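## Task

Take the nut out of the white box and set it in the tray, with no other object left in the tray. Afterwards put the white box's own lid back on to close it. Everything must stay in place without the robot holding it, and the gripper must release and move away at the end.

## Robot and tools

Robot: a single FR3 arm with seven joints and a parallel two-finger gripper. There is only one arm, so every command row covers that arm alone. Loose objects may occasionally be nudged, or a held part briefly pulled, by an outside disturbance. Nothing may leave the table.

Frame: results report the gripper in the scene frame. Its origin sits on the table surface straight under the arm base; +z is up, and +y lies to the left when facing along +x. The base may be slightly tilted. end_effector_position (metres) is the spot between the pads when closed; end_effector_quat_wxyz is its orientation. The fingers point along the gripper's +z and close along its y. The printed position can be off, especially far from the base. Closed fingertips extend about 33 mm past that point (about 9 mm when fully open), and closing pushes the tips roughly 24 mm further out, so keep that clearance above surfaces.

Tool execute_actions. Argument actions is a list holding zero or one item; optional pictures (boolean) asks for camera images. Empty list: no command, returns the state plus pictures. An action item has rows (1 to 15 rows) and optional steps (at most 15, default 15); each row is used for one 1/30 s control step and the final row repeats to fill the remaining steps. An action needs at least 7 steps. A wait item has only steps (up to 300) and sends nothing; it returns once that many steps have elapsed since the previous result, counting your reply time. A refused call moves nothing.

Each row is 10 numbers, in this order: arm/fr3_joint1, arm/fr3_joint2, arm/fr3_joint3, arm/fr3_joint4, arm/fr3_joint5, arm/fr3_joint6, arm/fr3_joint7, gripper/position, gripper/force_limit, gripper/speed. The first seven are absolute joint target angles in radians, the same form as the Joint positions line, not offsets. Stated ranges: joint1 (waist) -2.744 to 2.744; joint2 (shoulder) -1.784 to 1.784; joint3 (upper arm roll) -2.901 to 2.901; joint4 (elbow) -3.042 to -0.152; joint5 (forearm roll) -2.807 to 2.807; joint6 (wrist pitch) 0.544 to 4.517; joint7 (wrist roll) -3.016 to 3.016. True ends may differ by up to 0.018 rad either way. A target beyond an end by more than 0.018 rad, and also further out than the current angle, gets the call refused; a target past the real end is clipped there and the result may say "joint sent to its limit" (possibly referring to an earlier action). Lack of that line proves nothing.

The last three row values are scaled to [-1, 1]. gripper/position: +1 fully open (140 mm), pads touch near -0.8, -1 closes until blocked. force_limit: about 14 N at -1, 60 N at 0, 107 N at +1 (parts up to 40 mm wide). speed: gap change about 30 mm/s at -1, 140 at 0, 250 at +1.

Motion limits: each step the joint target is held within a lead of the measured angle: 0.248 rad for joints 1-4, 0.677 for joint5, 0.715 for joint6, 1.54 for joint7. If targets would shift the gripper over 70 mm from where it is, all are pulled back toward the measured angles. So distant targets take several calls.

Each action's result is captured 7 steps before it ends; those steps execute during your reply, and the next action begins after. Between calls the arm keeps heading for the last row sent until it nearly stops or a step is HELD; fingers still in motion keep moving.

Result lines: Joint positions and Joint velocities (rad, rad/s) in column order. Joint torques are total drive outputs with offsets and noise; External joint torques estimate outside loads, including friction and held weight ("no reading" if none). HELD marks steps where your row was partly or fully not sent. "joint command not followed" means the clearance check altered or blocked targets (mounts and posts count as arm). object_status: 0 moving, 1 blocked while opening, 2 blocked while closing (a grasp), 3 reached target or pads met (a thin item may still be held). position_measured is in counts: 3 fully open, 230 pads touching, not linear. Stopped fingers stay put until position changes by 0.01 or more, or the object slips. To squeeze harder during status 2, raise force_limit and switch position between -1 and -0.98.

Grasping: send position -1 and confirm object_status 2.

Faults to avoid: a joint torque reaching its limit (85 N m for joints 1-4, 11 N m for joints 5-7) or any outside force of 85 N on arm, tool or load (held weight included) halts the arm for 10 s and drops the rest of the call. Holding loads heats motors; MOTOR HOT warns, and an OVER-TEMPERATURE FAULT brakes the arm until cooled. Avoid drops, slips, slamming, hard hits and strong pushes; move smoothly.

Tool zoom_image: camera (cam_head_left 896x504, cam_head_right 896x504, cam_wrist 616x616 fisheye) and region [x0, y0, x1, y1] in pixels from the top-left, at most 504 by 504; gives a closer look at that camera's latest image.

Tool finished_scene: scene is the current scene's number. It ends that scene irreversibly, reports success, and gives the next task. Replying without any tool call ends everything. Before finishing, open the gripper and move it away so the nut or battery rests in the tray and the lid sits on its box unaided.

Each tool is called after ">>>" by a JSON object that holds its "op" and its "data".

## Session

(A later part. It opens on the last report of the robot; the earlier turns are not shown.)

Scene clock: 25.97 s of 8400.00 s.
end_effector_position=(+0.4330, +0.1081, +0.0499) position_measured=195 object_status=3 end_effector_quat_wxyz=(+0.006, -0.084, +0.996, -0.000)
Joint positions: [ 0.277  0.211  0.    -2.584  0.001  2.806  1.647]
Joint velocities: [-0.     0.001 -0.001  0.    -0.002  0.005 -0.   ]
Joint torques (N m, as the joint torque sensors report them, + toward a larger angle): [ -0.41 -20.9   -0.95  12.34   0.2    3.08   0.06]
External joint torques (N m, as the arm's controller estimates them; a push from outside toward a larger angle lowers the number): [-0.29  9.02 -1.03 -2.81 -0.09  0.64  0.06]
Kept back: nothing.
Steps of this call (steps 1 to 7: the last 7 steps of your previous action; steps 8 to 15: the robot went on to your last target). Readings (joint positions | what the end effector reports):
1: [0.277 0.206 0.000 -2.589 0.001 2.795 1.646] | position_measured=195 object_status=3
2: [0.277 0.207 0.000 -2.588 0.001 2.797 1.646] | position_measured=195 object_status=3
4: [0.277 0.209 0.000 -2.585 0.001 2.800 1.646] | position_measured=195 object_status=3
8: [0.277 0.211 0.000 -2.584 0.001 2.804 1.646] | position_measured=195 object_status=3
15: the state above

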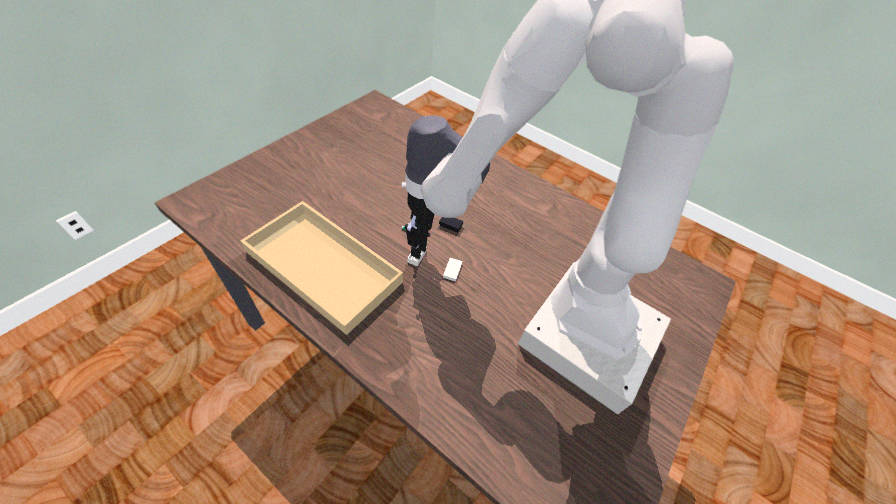

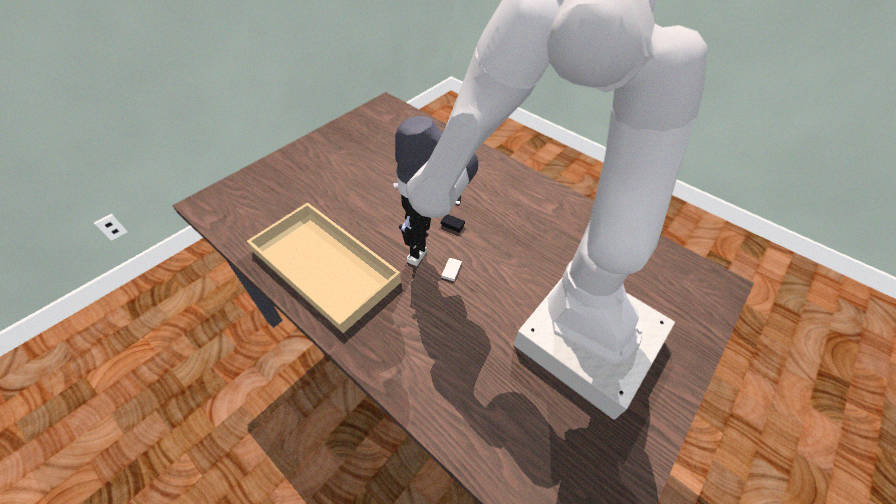

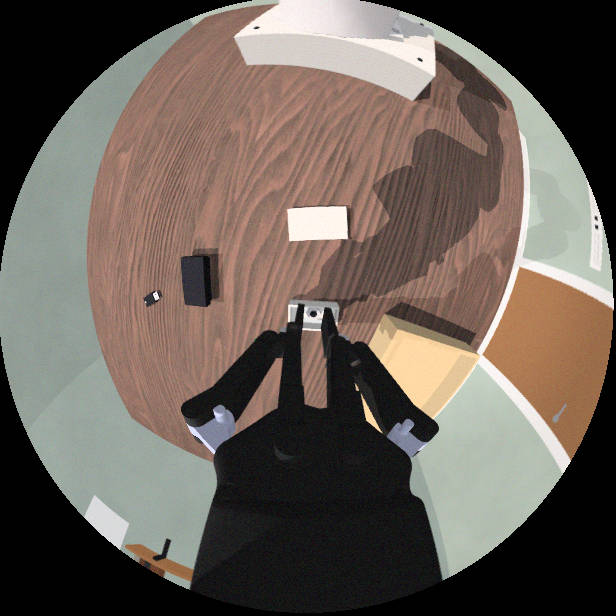

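>>> {"op": "execute_actions", "data": {"actions": [{"rows":[[0.275,0.185,0,-2.582,0,2.767,1.65,-0.52,0,0],[0.275,0.185,0,-2.582,0,2.767,1.65,-0.52,0,0],[0.275,0.185,0,-2.582,0,2.767,1.65,-0.52,0,0],[0.275,0.185,0,-2.582,0,2.767,1.65,0.15,0,0],[0.275,0.185,0,-2.582,0,2.767,1.65,0.15,0,0],[0.275,0.185,0,-2.582,0,2.767,1.65,0.15,0,0],[0.275,0.185,0,-2.582,0,2.767,1.65,0.15,0,0],[0.275,0.185,0,-2.582,0,2.767,1.65,0.15,0,0],[0.275,0.185,0,-2.582,0,2.767,1.65,0.15,0,0],[0.275,0.185,0,-2.582,0,2.767,1.65,0.15,0,0],[0.275,0.22,0,-2.578,0,2.797,1.65,0.15,0,0],[0.275,0.22,0,-2.578,0,2.797,1.65,0.15,0,0],[0.275,0.254,0,-2.573,0,2.827,1.65,0.15,0,0]],"steps":15}]}}

>>> {"op": "execute_actions", "data": {"actions": [{"steps":15}], "pictures": true}}

>>> {"op": "zoom_image", "data": {"camera": "cam_wrist", "region": [250, 250, 380, 380]}}

Scene clock: 29.27 s of 8400.00 s.
end_effector_position=(+0.4335, +0.1083, +0.0587) position_measured=166 object_status=0 end_effector_quat_wxyz=(+0.005, -0.084, +0.996, -0.001)
Joint positions: [ 0.277  0.187  0.    -2.583  0.001  2.778  1.647]
Joint velocities: [-0.    -0.003  0.     0.     0.001 -0.05   0.002]
Joint torques (N m, as the joint torque sensors report them, + toward a larger angle): [ -1.15 -30.06  -0.54  15.46   0.17   2.07   0.18]
External joint torques (N m, as the arm's controller estimates them; a push from outside toward a larger angle lowers the number): [-1.05 -0.69 -0.63 -0.03 -0.14 -0.36  0.18]
Steps of this call (steps 1 to 15: the robot went on to your last target; steps 16 to 90: nothing new was sent; then 0.03 s passed at rest; steps 91 to 98: the first 8 steps of this action). Readings (joint positions | what the end effector reports):
91: [0.277 0.208 0.000 -2.584 0.001 2.801 1.647] | position_measured=195 object_status=3
92: [0.277 0.201 0.000 -2.584 0.001 2.795 1.647] | position_measured=195 object_status=3
94: [0.277 0.191 0.000 -2.583 0.001 2.787 1.647] | position_measured=195 object_status=0
98: the state above

Scene clock: 29.77 s of 8400.00 s.
end_effector_position=(+0.4279, +0.1068, +0.0352) position_measured=110 object_status=3 end_effector_quat_wxyz=(-0.004, -0.084, +0.996, -0.002)
Joint positions: [ 0.277  0.253  0.    -2.575  0.001  2.819  1.647]
Joint velocities: [-0.    -0.     0.002  0.004  0.     0.034 -0.001]
Joint torques (N m, as the joint torque sensors report them, + toward a larger angle): [ -0.59 -29.38  -0.31  14.55   0.14   2.84   0.08]
External joint torques (N m, as the arm's controller estimates them; a push from outside toward a larger angle lowers the number): [-0.49  1.18 -0.46  0.12 -0.12  0.47  0.08]
Kept back: nothing.
Steps of this call (steps 1 to 7: the last 7 steps of your previous action; steps 8 to 15: the robot went on to your last target). Readings (joint positions | what the end effector reports):
1: [0.277 0.186 0.000 -2.583 0.001 2.776 1.647] | position_measured=159 object_status=0
2: [0.277 0.186 0.000 -2.583 0.001 2.775 1.647] | position_measured=151 object_status=0
4: [0.277 0.199 0.000 -2.580 0.001 2.782 1.647] | position_measured=136 object_status=0
8: [0.277 0.244 0.000 -2.576 0.001 2.804 1.647] | position_measured=110 object_status=0
15: the state above

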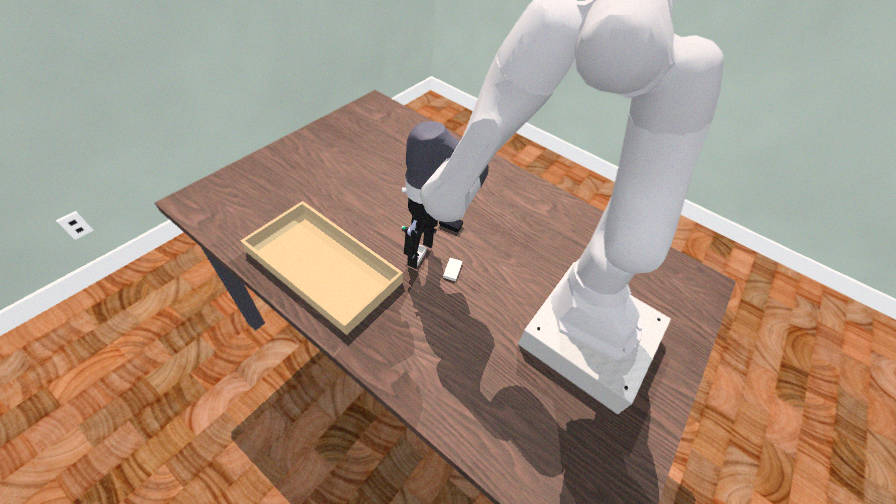

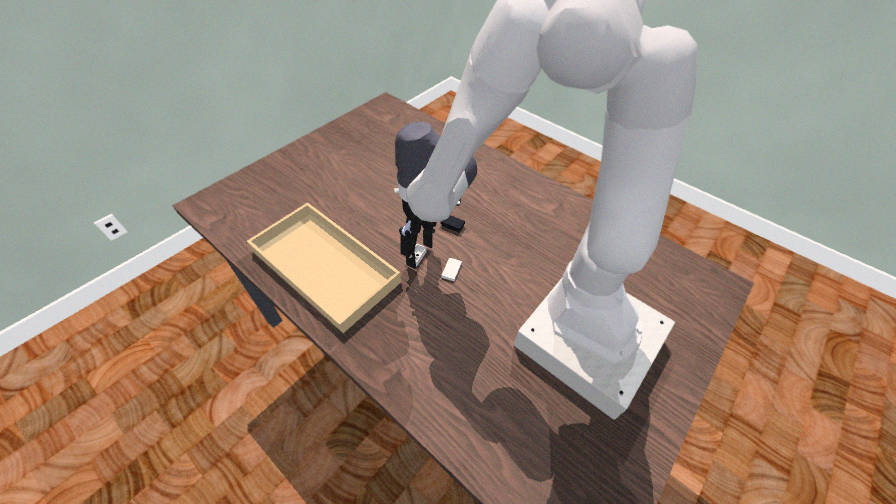

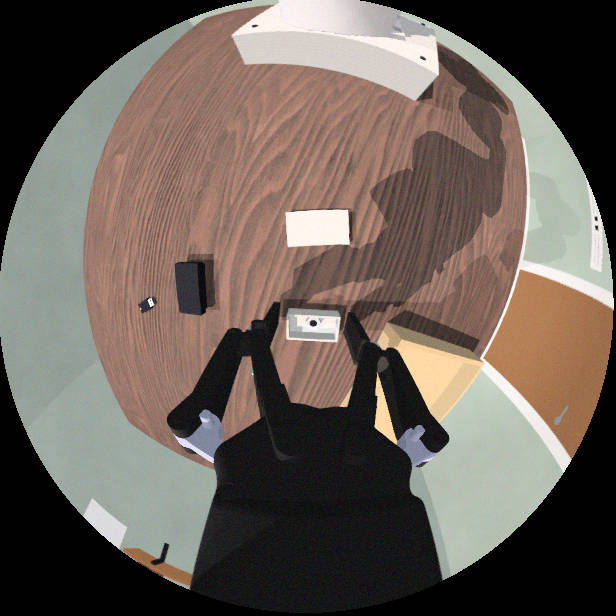

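Region (250, 250, 380, 380) of cam_wrist's 616x616 image, scaled by 3.877, with more detail than that image has.

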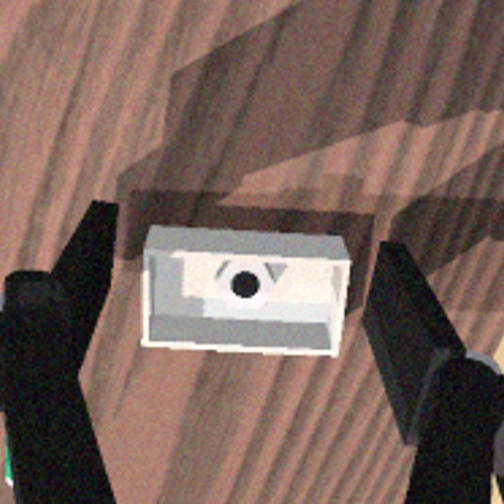

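>>> {"op": "execute_actions", "data": {"actions": [{"rows":[[0.275,0.262,0,-2.554,0,2.822,1.65,0.15,-0.3,-0.3],[0.275,0.262,0,-2.554,0,2.822,1.65,0.15,-0.3,-0.3],[0.275,0.262,0,-2.554,0,2.822,1.65,0.15,-0.3,-0.3],[0.275,0.262,0,-2.554,0,2.822,1.65,0.15,-0.3,-0.3],[0.275,0.262,0,-2.554,0,2.822,1.65,0.15,-0.3,-0.3],[0.275,0.262,0,-2.554,0,2.822,1.65,-1,-0.3,-0.3]],"steps":15}]}}

>>> {"op": "execute_actions", "data": {"actions": [{"steps":15}], "pictures": true}}

Scene clock: 30.47 s of 8400.00 s.
end_effector_position=(+0.4387, +0.1095, +0.0378) position_measured=120 object_status=0 end_effector_quat_wxyz=(+0.004, -0.084, +0.996, -0.001)
Joint positions: [ 0.277  0.26   0.    -2.556  0.001  2.824  1.647]
Joint velocities: [ 0.001  0.005 -0.001  0.006 -0.001  0.     0.001]
Joint torques (N m, as the joint torque sensors report them, + toward a larger angle): [ -0.66 -29.57   0.22  15.5    0.21   2.35   0.15]
External joint torques (N m, as the arm's controller estimates them; a push from outside toward a larger angle lowers the number): [-0.63  1.45  0.01  0.93 -0.05 -0.04  0.15]
Steps of this call (steps 1 to 13: the robot went on to your last target; steps 14 to 21: the first 8 steps of this action). Readings (joint positions | what the end effector reports):
14: [0.277 0.255 0.000 -2.572 0.001 2.824 1.647] | position_measured=110 object_status=3
15: [0.277 0.257 0.000 -2.566 0.001 2.824 1.647] | position_measured=110 object_status=3
17: [0.277 0.259 0.000 -2.560 0.001 2.824 1.647] | position_measured=110 object_status=3
21: the state above

Scene clock: 30.97 s of 8400.00 s.
end_effector_position=(+0.4395, +0.1097, +0.0382) position_measured=143 object_status=2 end_effector_quat_wxyz=(+0.005, -0.084, +0.996, -0.001)
Joint positions: [ 0.277  0.26   0.    -2.555  0.001  2.824  1.647]
Joint velocities: [ 0.001  0.    -0.    -0.    -0.001 -0.    -0.   ]
Joint torques (N m, as the joint torque sensors report them, + toward a larger angle): [ -0.62 -29.14  -0.54  14.42   0.15   2.31   0.07]
External joint torques (N m, as the arm's controller estimates them; a push from outside toward a larger angle lowers the number): [-0.57  1.98 -0.74 -0.37 -0.12 -0.13  0.08]
Kept back: nothing.
Steps of this call (steps 1 to 7: the last 7 steps of your previous action; steps 8 to 15: the robot went on to your last target). Readings (joint positions | what the end effector reports):
1: [0.277 0.260 0.000 -2.556 0.001 2.824 1.647] | position_measured=125 object_status=0
2: [0.277 0.260 0.000 -2.556 0.001 2.824 1.647] | position_measured=131 object_status=0
4: [0.277 0.259 0.000 -2.555 0.001 2.824 1.647] | position_measured=143 object_status=0
8: [0.277 0.260 0.000 -2.555 0.001 2.824 1.647] | position_measured=143 object_status=0
15: the state above
The arm was judged still, so your last target was given up. Only a new action makes it travel on or press farther. Fingers that are still opening or closing keep moving.

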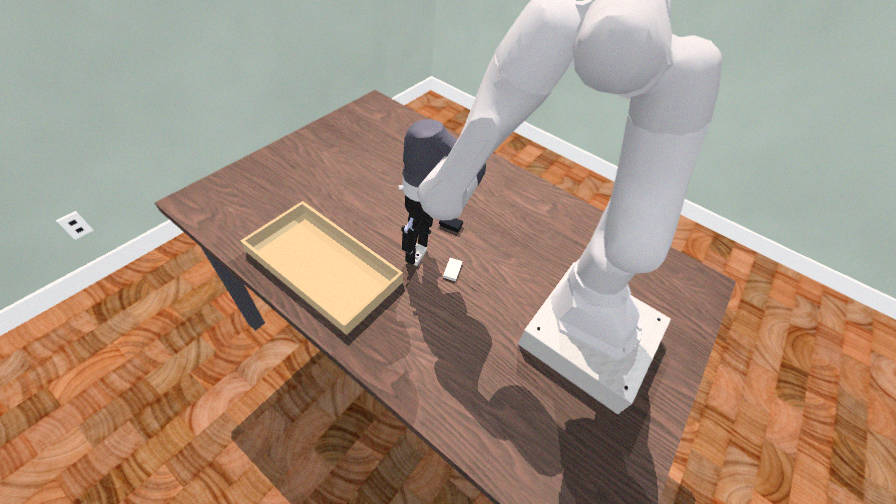

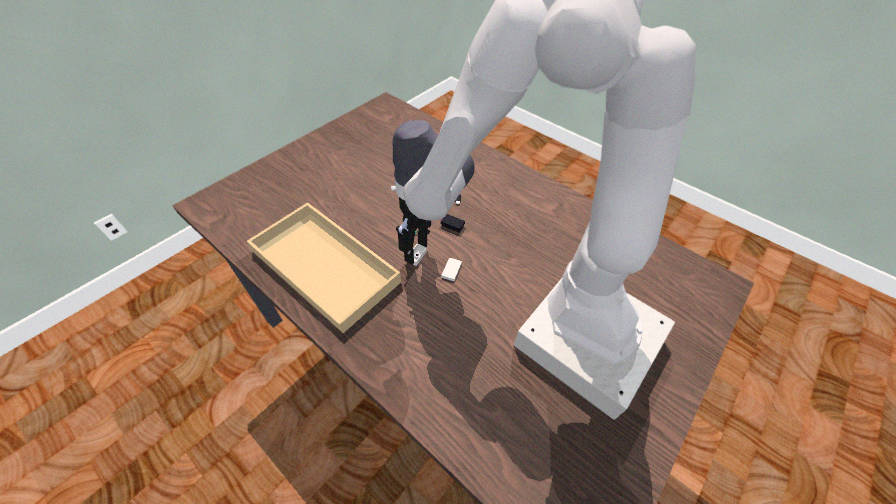

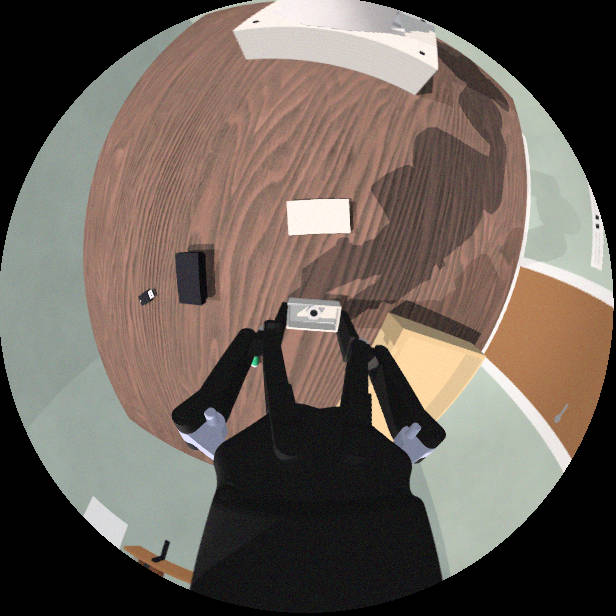

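>>> {"op": "execute_actions", "data": {"actions": [{"rows":[[0.275,0.18,0,-2.56,0,2.74,1.65,-1,-0.3,-0.3],[0.275,0.18,0,-2.56,0,2.74,1.65,-1,-0.3,-0.3],[0.275,0.1,0,-2.56,0,2.66,1.65,-1,-0.3,-0.3],[0.275,0.1,0,-2.56,0,2.66,1.65,-1,-0.3,-0.3],[0.275,0.02,0,-2.56,0,2.58,1.65,-1,-0.3,-0.3],[0.275,0.02,0,-2.56,0,2.58,1.65,-1,-0.3,-0.3],[0.275,-0.05,0,-2.55,0,2.5,1.65,-1,-0.3,-0.3],[0.275,-0.05,0,-2.55,0,2.5,1.65,-1,-0.3,-0.3],[0.25,0.05,0,-2.4,0.2,2.4,1.65,-1,-0.3,-0.3],[0.25,0.05,0,-2.4,0.2,2.4,1.65,-1,-0.3,-0.3],[0.2,0.2,0,-2.25,0.5,2.3,1.65,-1,-0.3,-0.3],[0.2,0.2,0,-2.25,0.5,2.3,1.65,-1,-0.3,-0.3],[0.15,0.3,0,-2.08,0.8,2.2,1.65,-1,-0.3,-0.3]],"steps":15}]}}

>>> {"op": "execute_actions", "data": {"actions": [{"steps":25}], "pictures": true}}

Scene clock: 31.93 s of 8400.00 s.
end_effector_position=(+0.4585, +0.1147, +0.1328) position_measured=143 object_status=2 end_effector_quat_wxyz=(+0.033, -0.084, +0.996, +0.004)
Joint positions: [ 0.277  0.015  0.    -2.556  0.001  2.637  1.647]
Joint velocities: [-0.001 -1.011 -0.001  0.149 -0.    -0.777  0.   ]
Joint torques (N m, as the joint torque sensors report them, + toward a larger angle): [ -0.29 -16.11  -0.76  14.2    0.42   1.33   0.06]
External joint torques (N m, as the arm's controller estimates them; a push from outside toward a larger angle lowers the number): [-0.03 -1.14 -0.51  0.43 -0.07 -0.43  0.06]
Steps of this call (steps 1 to 21: nothing new was sent; steps 22 to 29: the first 8 steps of this action). Readings (joint positions | what the end effector reports):
22: [0.277 0.250 0.000 -2.559 0.001 2.811 1.647] | position_measured=143 object_status=2
23: [0.277 0.230 0.000 -2.562 0.001 2.797 1.647] | position_measured=143 object_status=2
25: [0.277 0.168 0.000 -2.564 0.001 2.753 1.647] | position_measured=143 object_status=2
29: the state above

Scene clock: 32.77 s of 8400.00 s.
end_effector_position=(+0.5517, +0.2102, +0.1786) position_measured=143 object_status=2 end_effector_quat_wxyz=(-0.106, +0.239, +0.924, +0.280)
Joint positions: [ 0.148  0.299 -0.001 -2.082  0.795  2.207  1.647]
Joint velocities: [ 0.001  0.001 -0.001  0.     0.014 -0.028  0.001]
Joint torques (N m, as the joint torque sensors report them, + toward a larger angle): [  2.07 -37.25   0.86  21.41   1.33   0.95   0.15]
External joint torques (N m, as the arm's controller estimates them; a push from outside toward a larger angle lowers the number): [ 2.26  1.59  0.73  0.08  0.69 -0.33  0.12]
Kept back: nothing.
Steps of this call (steps 1 to 7: the last 7 steps of your previous action; steps 8 to 25: the robot went on to your last target). Readings (joint positions | what the end effector reports):
1: [0.274 0.007 0.003 -2.522 0.036 2.596 1.647] | position_measured=143 object_status=2
2: [0.269 0.017 0.003 -2.477 0.075 2.564 1.647] | position_measured=143 object_status=2
4: [0.241 0.096 0.007 -2.351 0.240 2.484 1.647] | position_measured=143 object_status=2
8: [0.168 0.263 -0.001 -2.139 0.603 2.335 1.647] | position_measured=143 object_status=2
25: the state above

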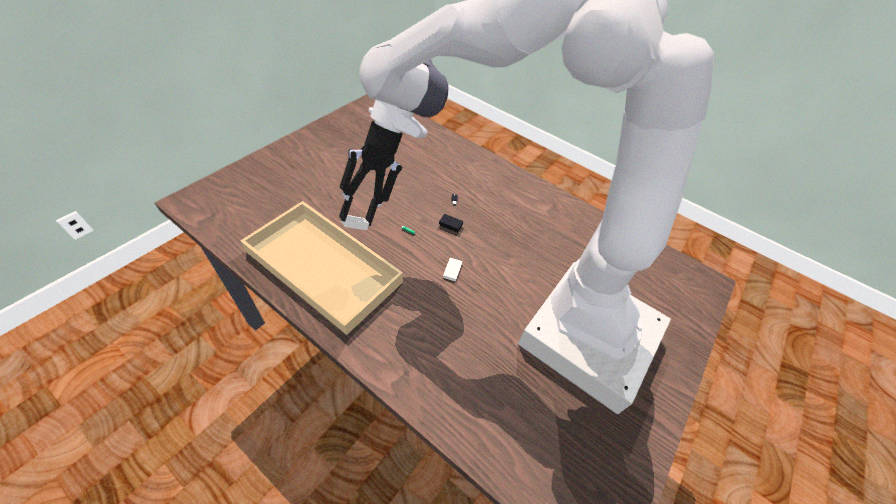

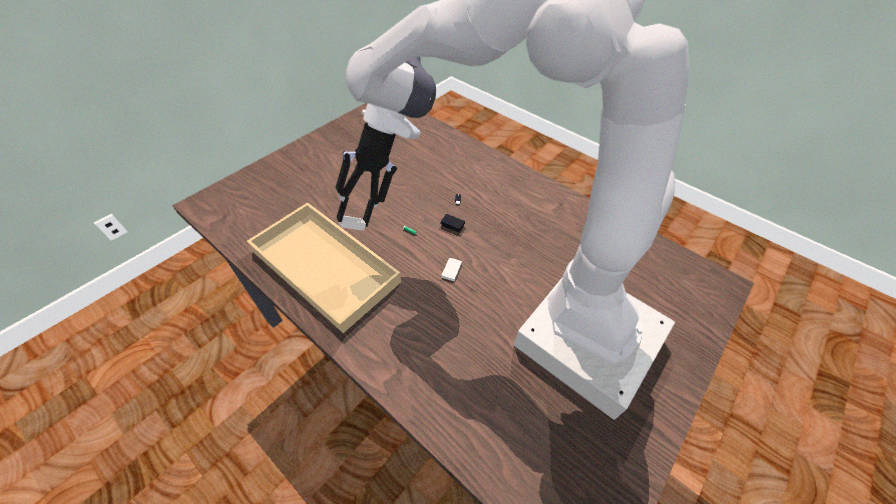

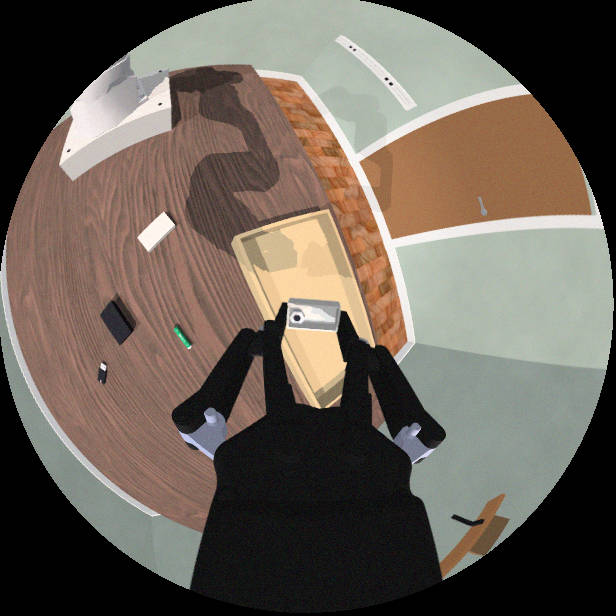

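>>> {"op": "execute_actions", "data": {"actions": [{"rows":[[0.15,0.3,0,-2.08,1.1,2.0,1.95,-1,-0.3,-0.3],[0.15,0.3,0,-2.08,1.1,2.0,1.95,-1,-0.3,-0.3],[0.15,0.3,0,-2.08,1.1,2.0,1.95,-1,-0.3,-0.3],[0.15,0.3,0,-2.08,1.1,2.0,1.95,-1,-0.3,-0.3],[0.15,0.3,0,-2.08,1.1,2.0,1.95,-1,-0.3,-0.3],[0.15,0.38,0,-2.08,1.57,1.8,2.35,-1,-0.3,-0.3]],"steps":15}]}}

>>> {"op": "execute_actions", "data": {"actions": [{"steps":25}], "pictures": true}}

Scene clock: 33.77 s of 8400.00 s.
end_effector_position=(+0.5454, +0.2971, +0.2316) position_measured=143 object_status=2 end_effector_quat_wxyz=(-0.245, +0.402, +0.781, +0.410)
Joint positions: [ 0.148  0.325 -0.001 -2.078  1.194  2.013  1.854]
Joint velocities: [ 0.001  0.371  0.003 -0.     1.86  -0.78   1.02 ]
Joint torques (N m, as the joint torque sensors report them, + toward a larger angle): [  1.34 -37.98   0.97  19.19   1.69  -0.22   0.41]
External joint torques (N m, as the arm's controller estimates them; a push from outside toward a larger angle lowers the number): [ 1.24  1.12  0.6  -0.3   1.41 -0.54  0.37]
Steps of this call (steps 1 to 22: the robot went on to your last target; steps 23 to 30: the first 8 steps of this action). Readings (joint positions | what the end effector reports):
23: [0.148 0.299 -0.002 -2.082 0.838 2.183 1.665] | position_measured=143 object_status=2
24: [0.148 0.299 -0.002 -2.082 0.887 2.157 1.688] | position_measured=143 object_status=2
26: [0.148 0.299 -0.001 -2.082 0.973 2.108 1.737] | position_measured=143 object_status=2
30: the state above

Scene clock: 34.60 s of 8400.00 s.
end_effector_position=(+0.5615, +0.3568, +0.3002) position_measured=143 object_status=2 end_effector_quat_wxyz=(-0.455, +0.565, +0.523, +0.448)
Joint positions: [ 0.148  0.38  -0.    -2.081  1.566  1.804  2.313]
Joint velocities: [ 0.    -0.     0.001  0.001  0.003 -0.009  0.112]
Joint torques (N m, as the joint torque sensors report them, + toward a larger angle): [  1.37 -39.63   0.39  19.82   1.99  -1.61   0.08]
External joint torques (N m, as the arm's controller estimates them; a push from outside toward a larger angle lowers the number): [ 1.37  0.8  -0.32 -0.61  0.86 -0.2   0.06]
Kept back: nothing.
Steps of this call (steps 1 to 7: the last 7 steps of your previous action; steps 8 to 25: the robot went on to your last target). Readings (joint positions | what the end effector reports):
1: [0.148 0.337 -0.001 -2.078 1.258 1.986 1.891] | position_measured=143 object_status=2
2: [0.148 0.350 -0.001 -2.079 1.320 1.959 1.930] | position_measured=143 object_status=2
4: [0.148 0.369 -0.001 -2.080 1.423 1.908 2.011] | position_measured=143 object_status=2
8: [0.148 0.380 -0.001 -2.081 1.520 1.850 2.130] | position_measured=143 object_status=2
25: the state above

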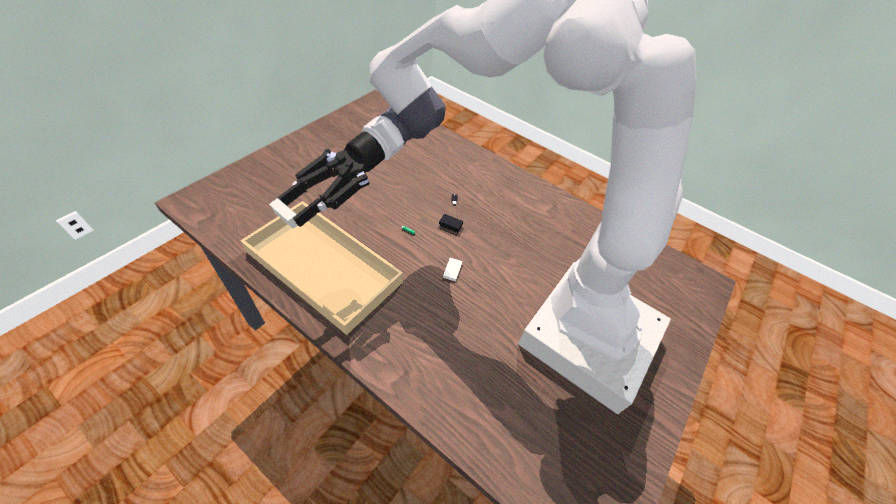

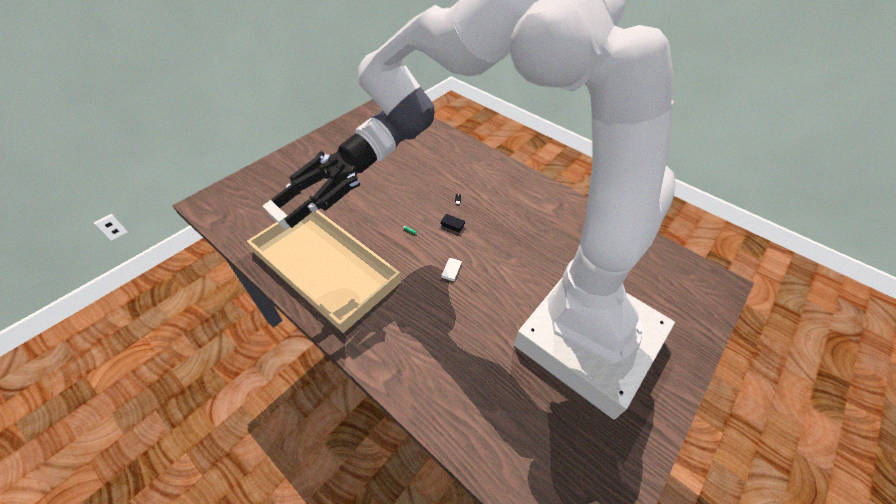

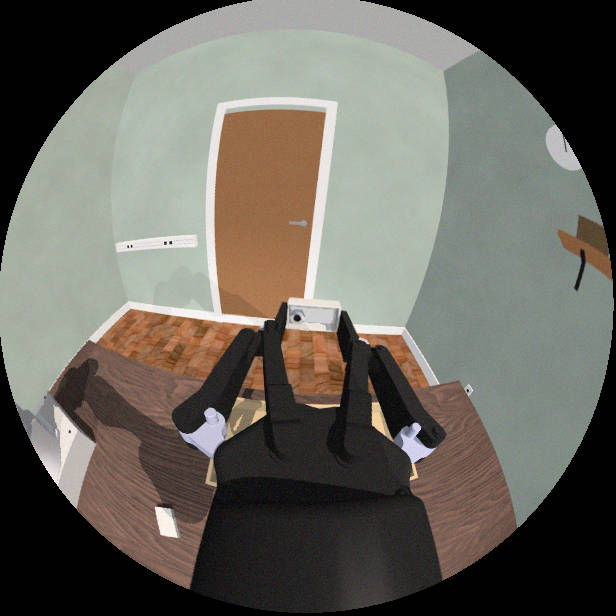

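>>> {"op": "execute_actions", "data": {"actions": [{"rows":[[0.1,0.5,0,-2.05,1.57,1.7,2.2,-1,-0.3,-0.3],[0.1,0.5,0,-2.05,1.57,1.7,2.2,-1,-0.3,-0.3],[0.1,0.5,0,-2.05,1.57,1.7,2.2,-1,-0.3,-0.3],[0.05,0.62,0,-2.02,1.57,1.6,2.08,-1,-0.3,-0.3],[0.05,0.62,0,-2.02,1.57,1.6,2.08,-1,-0.3,-0.3],[0.05,0.62,0,-2.02,1.57,1.6,2.08,-1,-0.3,-0.3],[0.02,0.74,0,-2.0,1.57,1.52,1.99,-1,-0.3,-0.3]],"steps":15}]}}

>>> {"op": "execute_actions", "data": {"actions": [{"steps":20}], "pictures": true}}

Scene clock: 35.67 s of 8400.00 s.
end_effector_position=(+0.5528, +0.3208, +0.2116) position_measured=143 object_status=2 end_effector_quat_wxyz=(+0.514, -0.554, -0.473, -0.452)
Joint positions: [ 0.047  0.649  0.001 -2.011  1.569  1.638  2.198]
Joint velocities: [-0.397  1.267 -0.064  0.121  0.    -0.662 -0.677]
Joint torques (N m, as the joint torque sensors report them, + toward a larger angle): [  2.85 -50.77   4.05  16.75   1.29  -3.14  -0.48]
External joint torques (N m, as the arm's controller estimates them; a push from outside toward a larger angle lowers the number): [-1.27  2.06 -0.75  0.52  0.72 -0.49 -0.49]
Steps of this call (steps 1 to 24: the robot went on to your last target; steps 25 to 32: the first 8 steps of this action). Readings (joint positions | what the end effector reports):
25: [0.141 0.394 0.003 -2.069 1.567 1.787 2.333] | position_measured=143 object_status=2
26: [0.132 0.421 0.005 -2.057 1.568 1.770 2.319] | position_measured=143 object_status=2
28: [0.108 0.483 0.006 -2.042 1.568 1.732 2.286] | position_measured=143 object_status=2
32: the state above

Scene clock: 36.33 s of 8400.00 s.
end_effector_position=(+0.5317, +0.3148, +0.1962) position_measured=143 object_status=2 end_effector_quat_wxyz=(+0.522, -0.500, -0.481, -0.497)
Joint positions: [ 0.019  0.741 -0.001 -2.002  1.569  1.525  2.016]
Joint velocities: [-0.    -0.001 -0.001 -0.    -0.    -0.015 -0.076]
Joint torques (N m, as the joint torque sensors report them, + toward a larger angle): [  1.64 -43.84   1.05  15.59   1.34  -2.83  -0.28]
External joint torques (N m, as the arm's controller estimates them; a push from outside toward a larger angle lowers the number): [ 1.93  0.34 -0.45  0.33  0.36 -0.52 -0.31]
Kept back: nothing.
Steps of this call (steps 1 to 7: the last 7 steps of your previous action; steps 8 to 20: the robot went on to your last target). Readings (joint positions | what the end effector reports):
1: [0.036 0.686 -0.001 -2.010 1.569 1.618 2.177] | position_measured=143 object_status=2
2: [0.028 0.714 -0.004 -2.011 1.569 1.603 2.158] | position_measured=143 object_status=2
4: [0.020 0.742 -0.005 -2.011 1.569 1.579 2.126] | position_measured=143 object_status=2
8: [0.019 0.745 -0.002 -2.006 1.569 1.549 2.079] | position_measured=143 object_status=2
20: the state above

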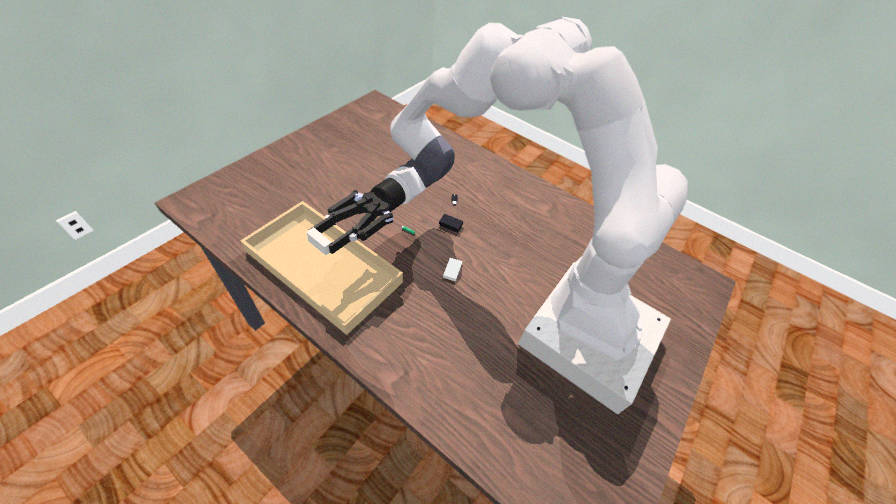

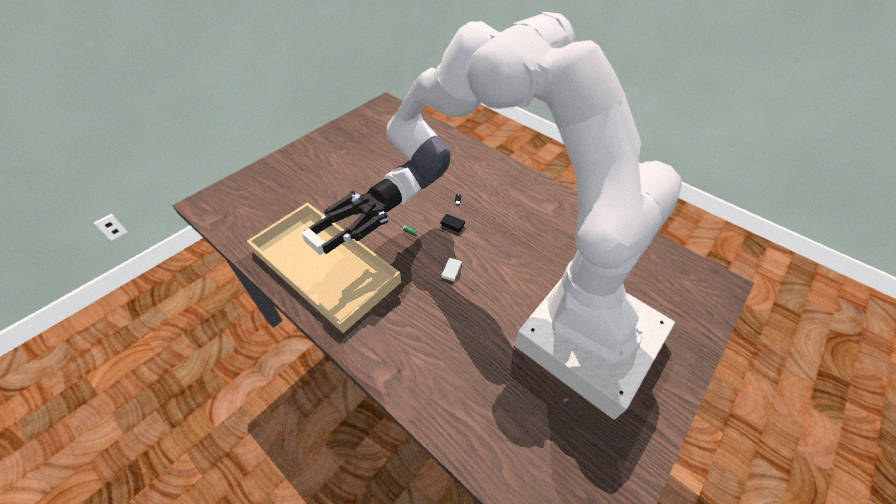

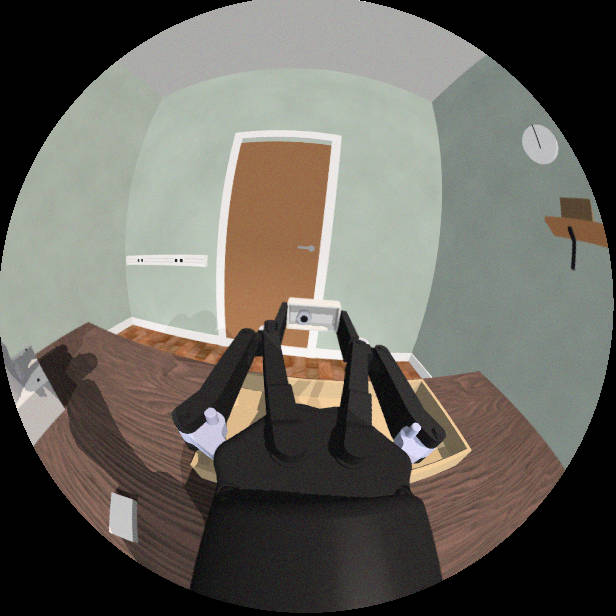

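>>> {"op": "execute_actions", "data": {"actions": [{"rows":[[0.02,0.79,0,-2.0,1.57,1.5,1.95,-1,-0.3,-0.3],[0.02,0.79,0,-2.0,1.57,1.5,1.95,-1,-0.3,-0.3],[0.02,0.79,0,-2.0,1.57,1.5,1.95,-1,-0.3,-0.3],[0.02,0.85,0,-2.0,1.57,1.45,1.9,-1,-0.3,-0.3],[0.02,0.85,0,-2.0,1.57,1.45,1.9,-1,-0.3,-0.3],[0.02,0.85,0,-2.0,1.57,1.45,1.9,-1,-0.3,-0.3],[0.02,0.87,0,-2.0,1.57,1.35,1.9,-1,-0.3,-0.3],[0.02,0.87,0,-2.0,1.57,1.35,1.9,-1,-0.3,-0.3],[0.02,0.87,0,-2.0,1.57,1.35,1.9,-1,-0.3,-0.3],[0.02,0.88,0,-2.0,1.57,1.2,1.9,-1,-0.3,-0.3]],"steps":15}]}}

>>> {"op": "execute_actions", "data": {"actions": [{"steps":25}], "pictures": true}}

Scene clock: 37.10 s of 8400.00 s.
end_effector_position=(+0.4994, +0.3195, +0.1639) position_measured=143 object_status=2 end_effector_quat_wxyz=(+0.555, -0.486, -0.455, -0.498)
Joint positions: [ 0.019  0.851 -0.001 -2.     1.57   1.448  1.952]
Joint velocities: [-0.     0.374  0.007 -0.054 -0.001 -0.563 -0.161]
Joint torques (N m, as the joint torque sensors report them, + toward a larger angle): [  1.88 -50.12   2.38  14.19   1.01  -3.29  -0.17]
External joint torques (N m, as the arm's controller estimates them; a push from outside toward a larger angle lowers the number): [ 1.99  2.29  0.4  -2.79 -0.07 -0.52 -0.2 ]
Steps of this call (steps 1 to 15: the robot went on to your last target; steps 16 to 23: the first 8 steps of this action). Readings (joint positions | what the end effector reports):
16: [0.019 0.746 -0.001 -1.999 1.569 1.519 1.994] | position_measured=143 object_status=2
17: [0.019 0.756 -0.001 -1.997 1.570 1.516 1.990] | position_measured=143 object_status=2
19: [0.019 0.782 -0.001 -1.995 1.570 1.504 1.978] | position_measured=143 object_status=2
23: the state above

Scene clock: 37.93 s of 8400.00 s.
end_effector_position=(+0.4705, +0.3225, +0.2268) position_measured=143 object_status=2 end_effector_quat_wxyz=(+0.619, -0.400, -0.411, -0.537)
Joint positions: [ 0.019  0.88  -0.    -2.002  1.57   1.205  1.906]
Joint velocities: [ 0.001 -0.     0.     0.001 -0.    -0.01  -0.011]
Joint torques (N m, as the joint torque sensors report them, + toward a larger angle): [  0.99 -43.17   2.1   12.23   1.02  -3.37  -0.26]
External joint torques (N m, as the arm's controller estimates them; a push from outside toward a larger angle lowers the number): [ 1.05  0.56 -0.32 -0.06  0.21 -0.35 -0.28]
Kept back: nothing.
Steps of this call (steps 1 to 7: the last 7 steps of your previous action; steps 8 to 25: the robot went on to your last target). Readings (joint positions | what the end effector reports):
1: [0.019 0.861 -0.001 -2.001 1.570 1.431 1.947] | position_measured=143 object_status=2
2: [0.019 0.869 -0.002 -2.002 1.570 1.397 1.942] | position_measured=143 object_status=2
4: [0.019 0.878 -0.001 -2.002 1.570 1.334 1.935] | position_measured=143 object_status=2
8: [0.019 0.880 -0.000 -2.002 1.570 1.261 1.923] | position_measured=143 object_status=2
25: the state above

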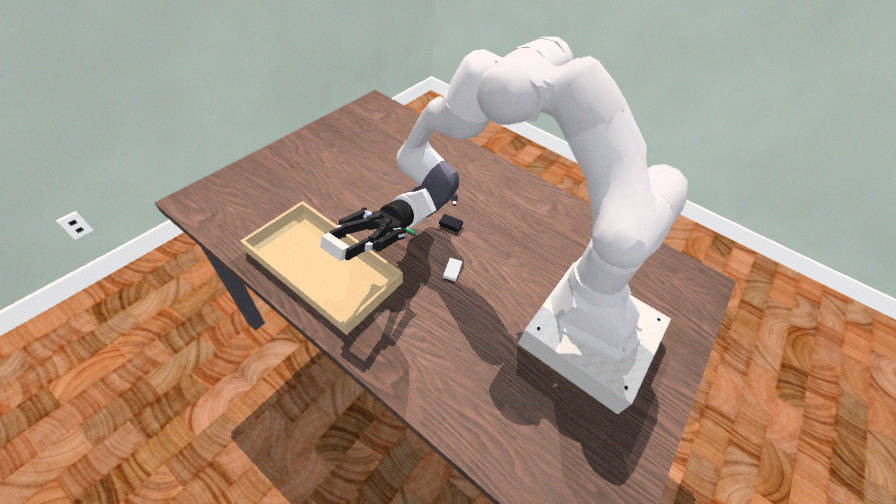

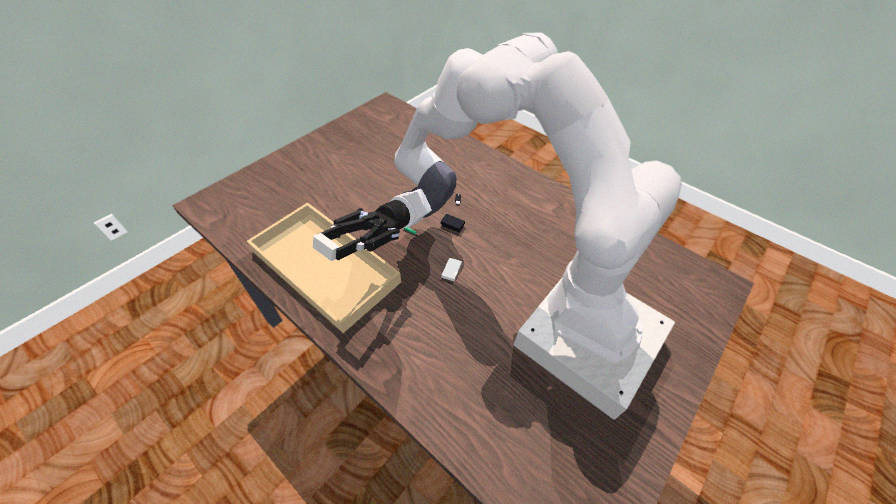

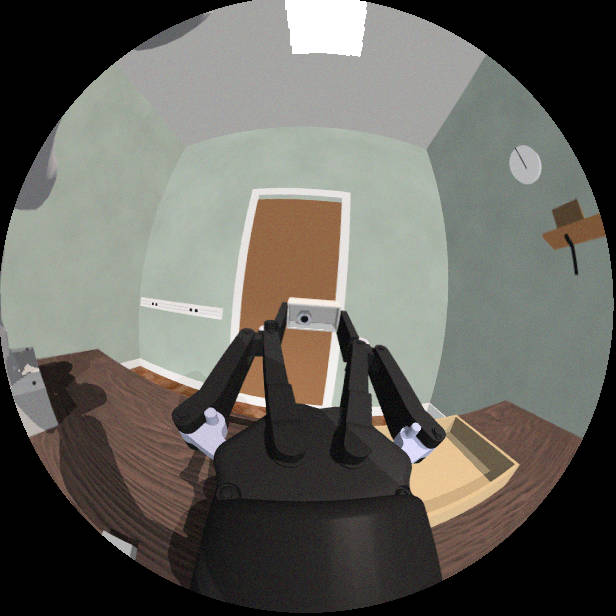

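>>> {"op": "execute_actions", "data": {"actions": [{"rows":[[0.02,0.91,0,-1.9,1.57,1.2,1.92,-1,-0.3,-0.3],[0.02,0.91,0,-1.9,1.57,1.2,1.92,-1,-0.3,-0.3],[0.02,0.91,0,-1.9,1.57,1.2,1.92,-1,-0.3,-0.3],[0.02,0.95,0,-1.8,1.57,1.15,1.95,-1,-0.3,-0.3],[0.02,0.95,0,-1.8,1.57,1.15,1.95,-1,-0.3,-0.3],[0.02,0.95,0,-1.8,1.57,1.15,1.95,-1,-0.3,-0.3],[0.02,0.95,0,-1.8,1.57,1.05,1.95,-1,-0.3,-0.3],[0.02,0.95,0,-1.8,1.57,1.05,1.95,-1,-0.3,-0.3],[0.02,0.95,0,-1.8,1.57,1.05,1.95,-1,-0.3,-0.3],[0.02,0.95,0,-1.8,1.57,0.95,1.95,-1,-0.3,-0.3]],"steps":15}]}}

>>> {"op": "execute_actions", "data": {"actions": [{"steps":25}], "pictures": true}}

Scene clock: 38.97 s of 8400.00 s.
end_effector_position=(+0.5081, +0.3197, +0.2508) position_measured=143 object_status=2 end_effector_quat_wxyz=(+0.614, -0.347, -0.435, -0.560)
Joint positions: [ 0.019  0.94  -0.001 -1.818  1.569  1.143  1.923]
Joint velocities: [-0.001  0.057 -0.     0.244 -0.001 -0.555  0.079]
Joint torques (N m, as the joint torque sensors report them, + toward a larger angle): [  1.18 -43.88   2.44  12.68   1.61  -3.28   0.11]
External joint torques (N m, as the arm's controller estimates them; a push from outside toward a larger angle lowers the number): [ 0.62  0.69 -0.29  0.49  0.81 -0.55  0.09]
Steps of this call (steps 1 to 23: the robot went on to your last target; steps 24 to 31: the first 8 steps of this action). Readings (joint positions | what the end effector reports):
24: [0.019 0.889 -0.000 -1.982 1.568 1.202 1.905] | position_measured=143 object_status=2
25: [0.019 0.899 -0.000 -1.955 1.568 1.202 1.906] | position_measured=143 object_status=2
27: [0.019 0.915 -0.000 -1.903 1.567 1.194 1.910] | position_measured=143 object_status=2
31: the state above

Scene clock: 39.80 s of 8400.00 s.
end_effector_position=(+0.4880, +0.3045, +0.3057) position_measured=143 object_status=2 end_effector_quat_wxyz=(+0.665, -0.278, -0.396, -0.568)
Joint positions: [ 0.019  0.948 -0.001 -1.802  1.569  0.954  1.945]
Joint velocities: [-0.     0.     0.001  0.001 -0.    -0.009  0.006]
Joint torques (N m, as the joint torque sensors report them, + toward a larger angle): [  0.78 -45.34   2.41  14.39   1.77  -3.55   0.03]
External joint torques (N m, as the arm's controller estimates them; a push from outside toward a larger angle lowers the number): [ 0.89  1.71 -0.33 -0.12  0.48 -0.43  0.  ]
Kept back: nothing.
Steps of this call (steps 1 to 7: the last 7 steps of your previous action; steps 8 to 25: the robot went on to your last target). Readings (joint positions | what the end effector reports):
1: [0.019 0.942 -0.001 -1.812 1.569 1.127 1.926] | position_measured=143 object_status=2
2: [0.019 0.943 -0.001 -1.808 1.569 1.100 1.928] | position_measured=143 object_status=2
4: [0.019 0.946 -0.001 -1.804 1.569 1.051 1.932] | position_measured=143 object_status=2
8: [0.019 0.948 -0.001 -1.802 1.569 0.997 1.937] | position_measured=143 object_status=2
25: the state above

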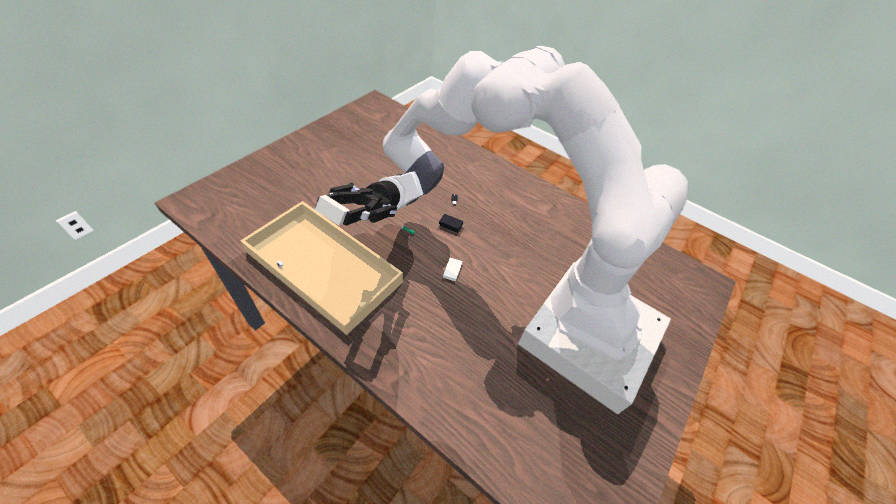

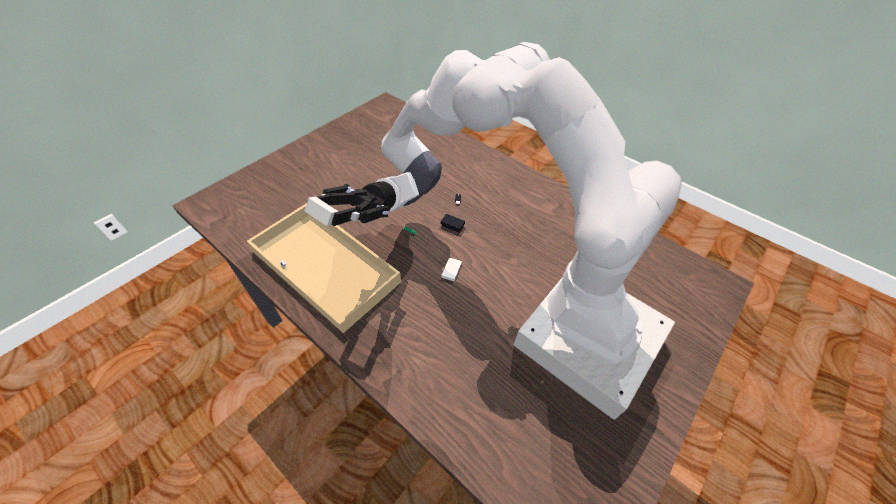

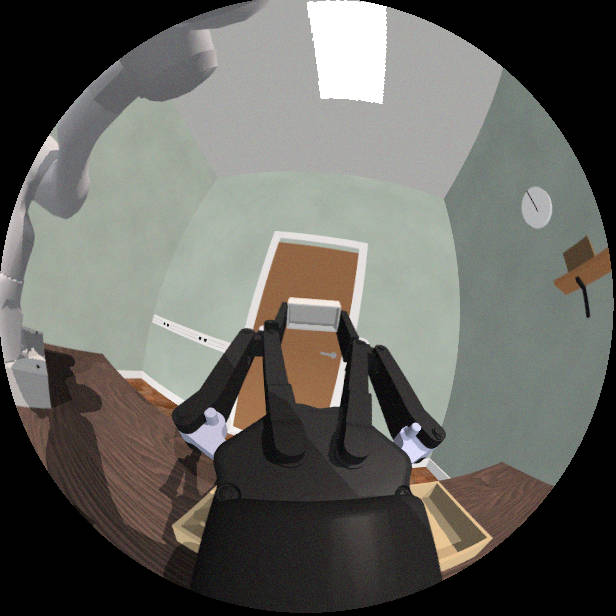

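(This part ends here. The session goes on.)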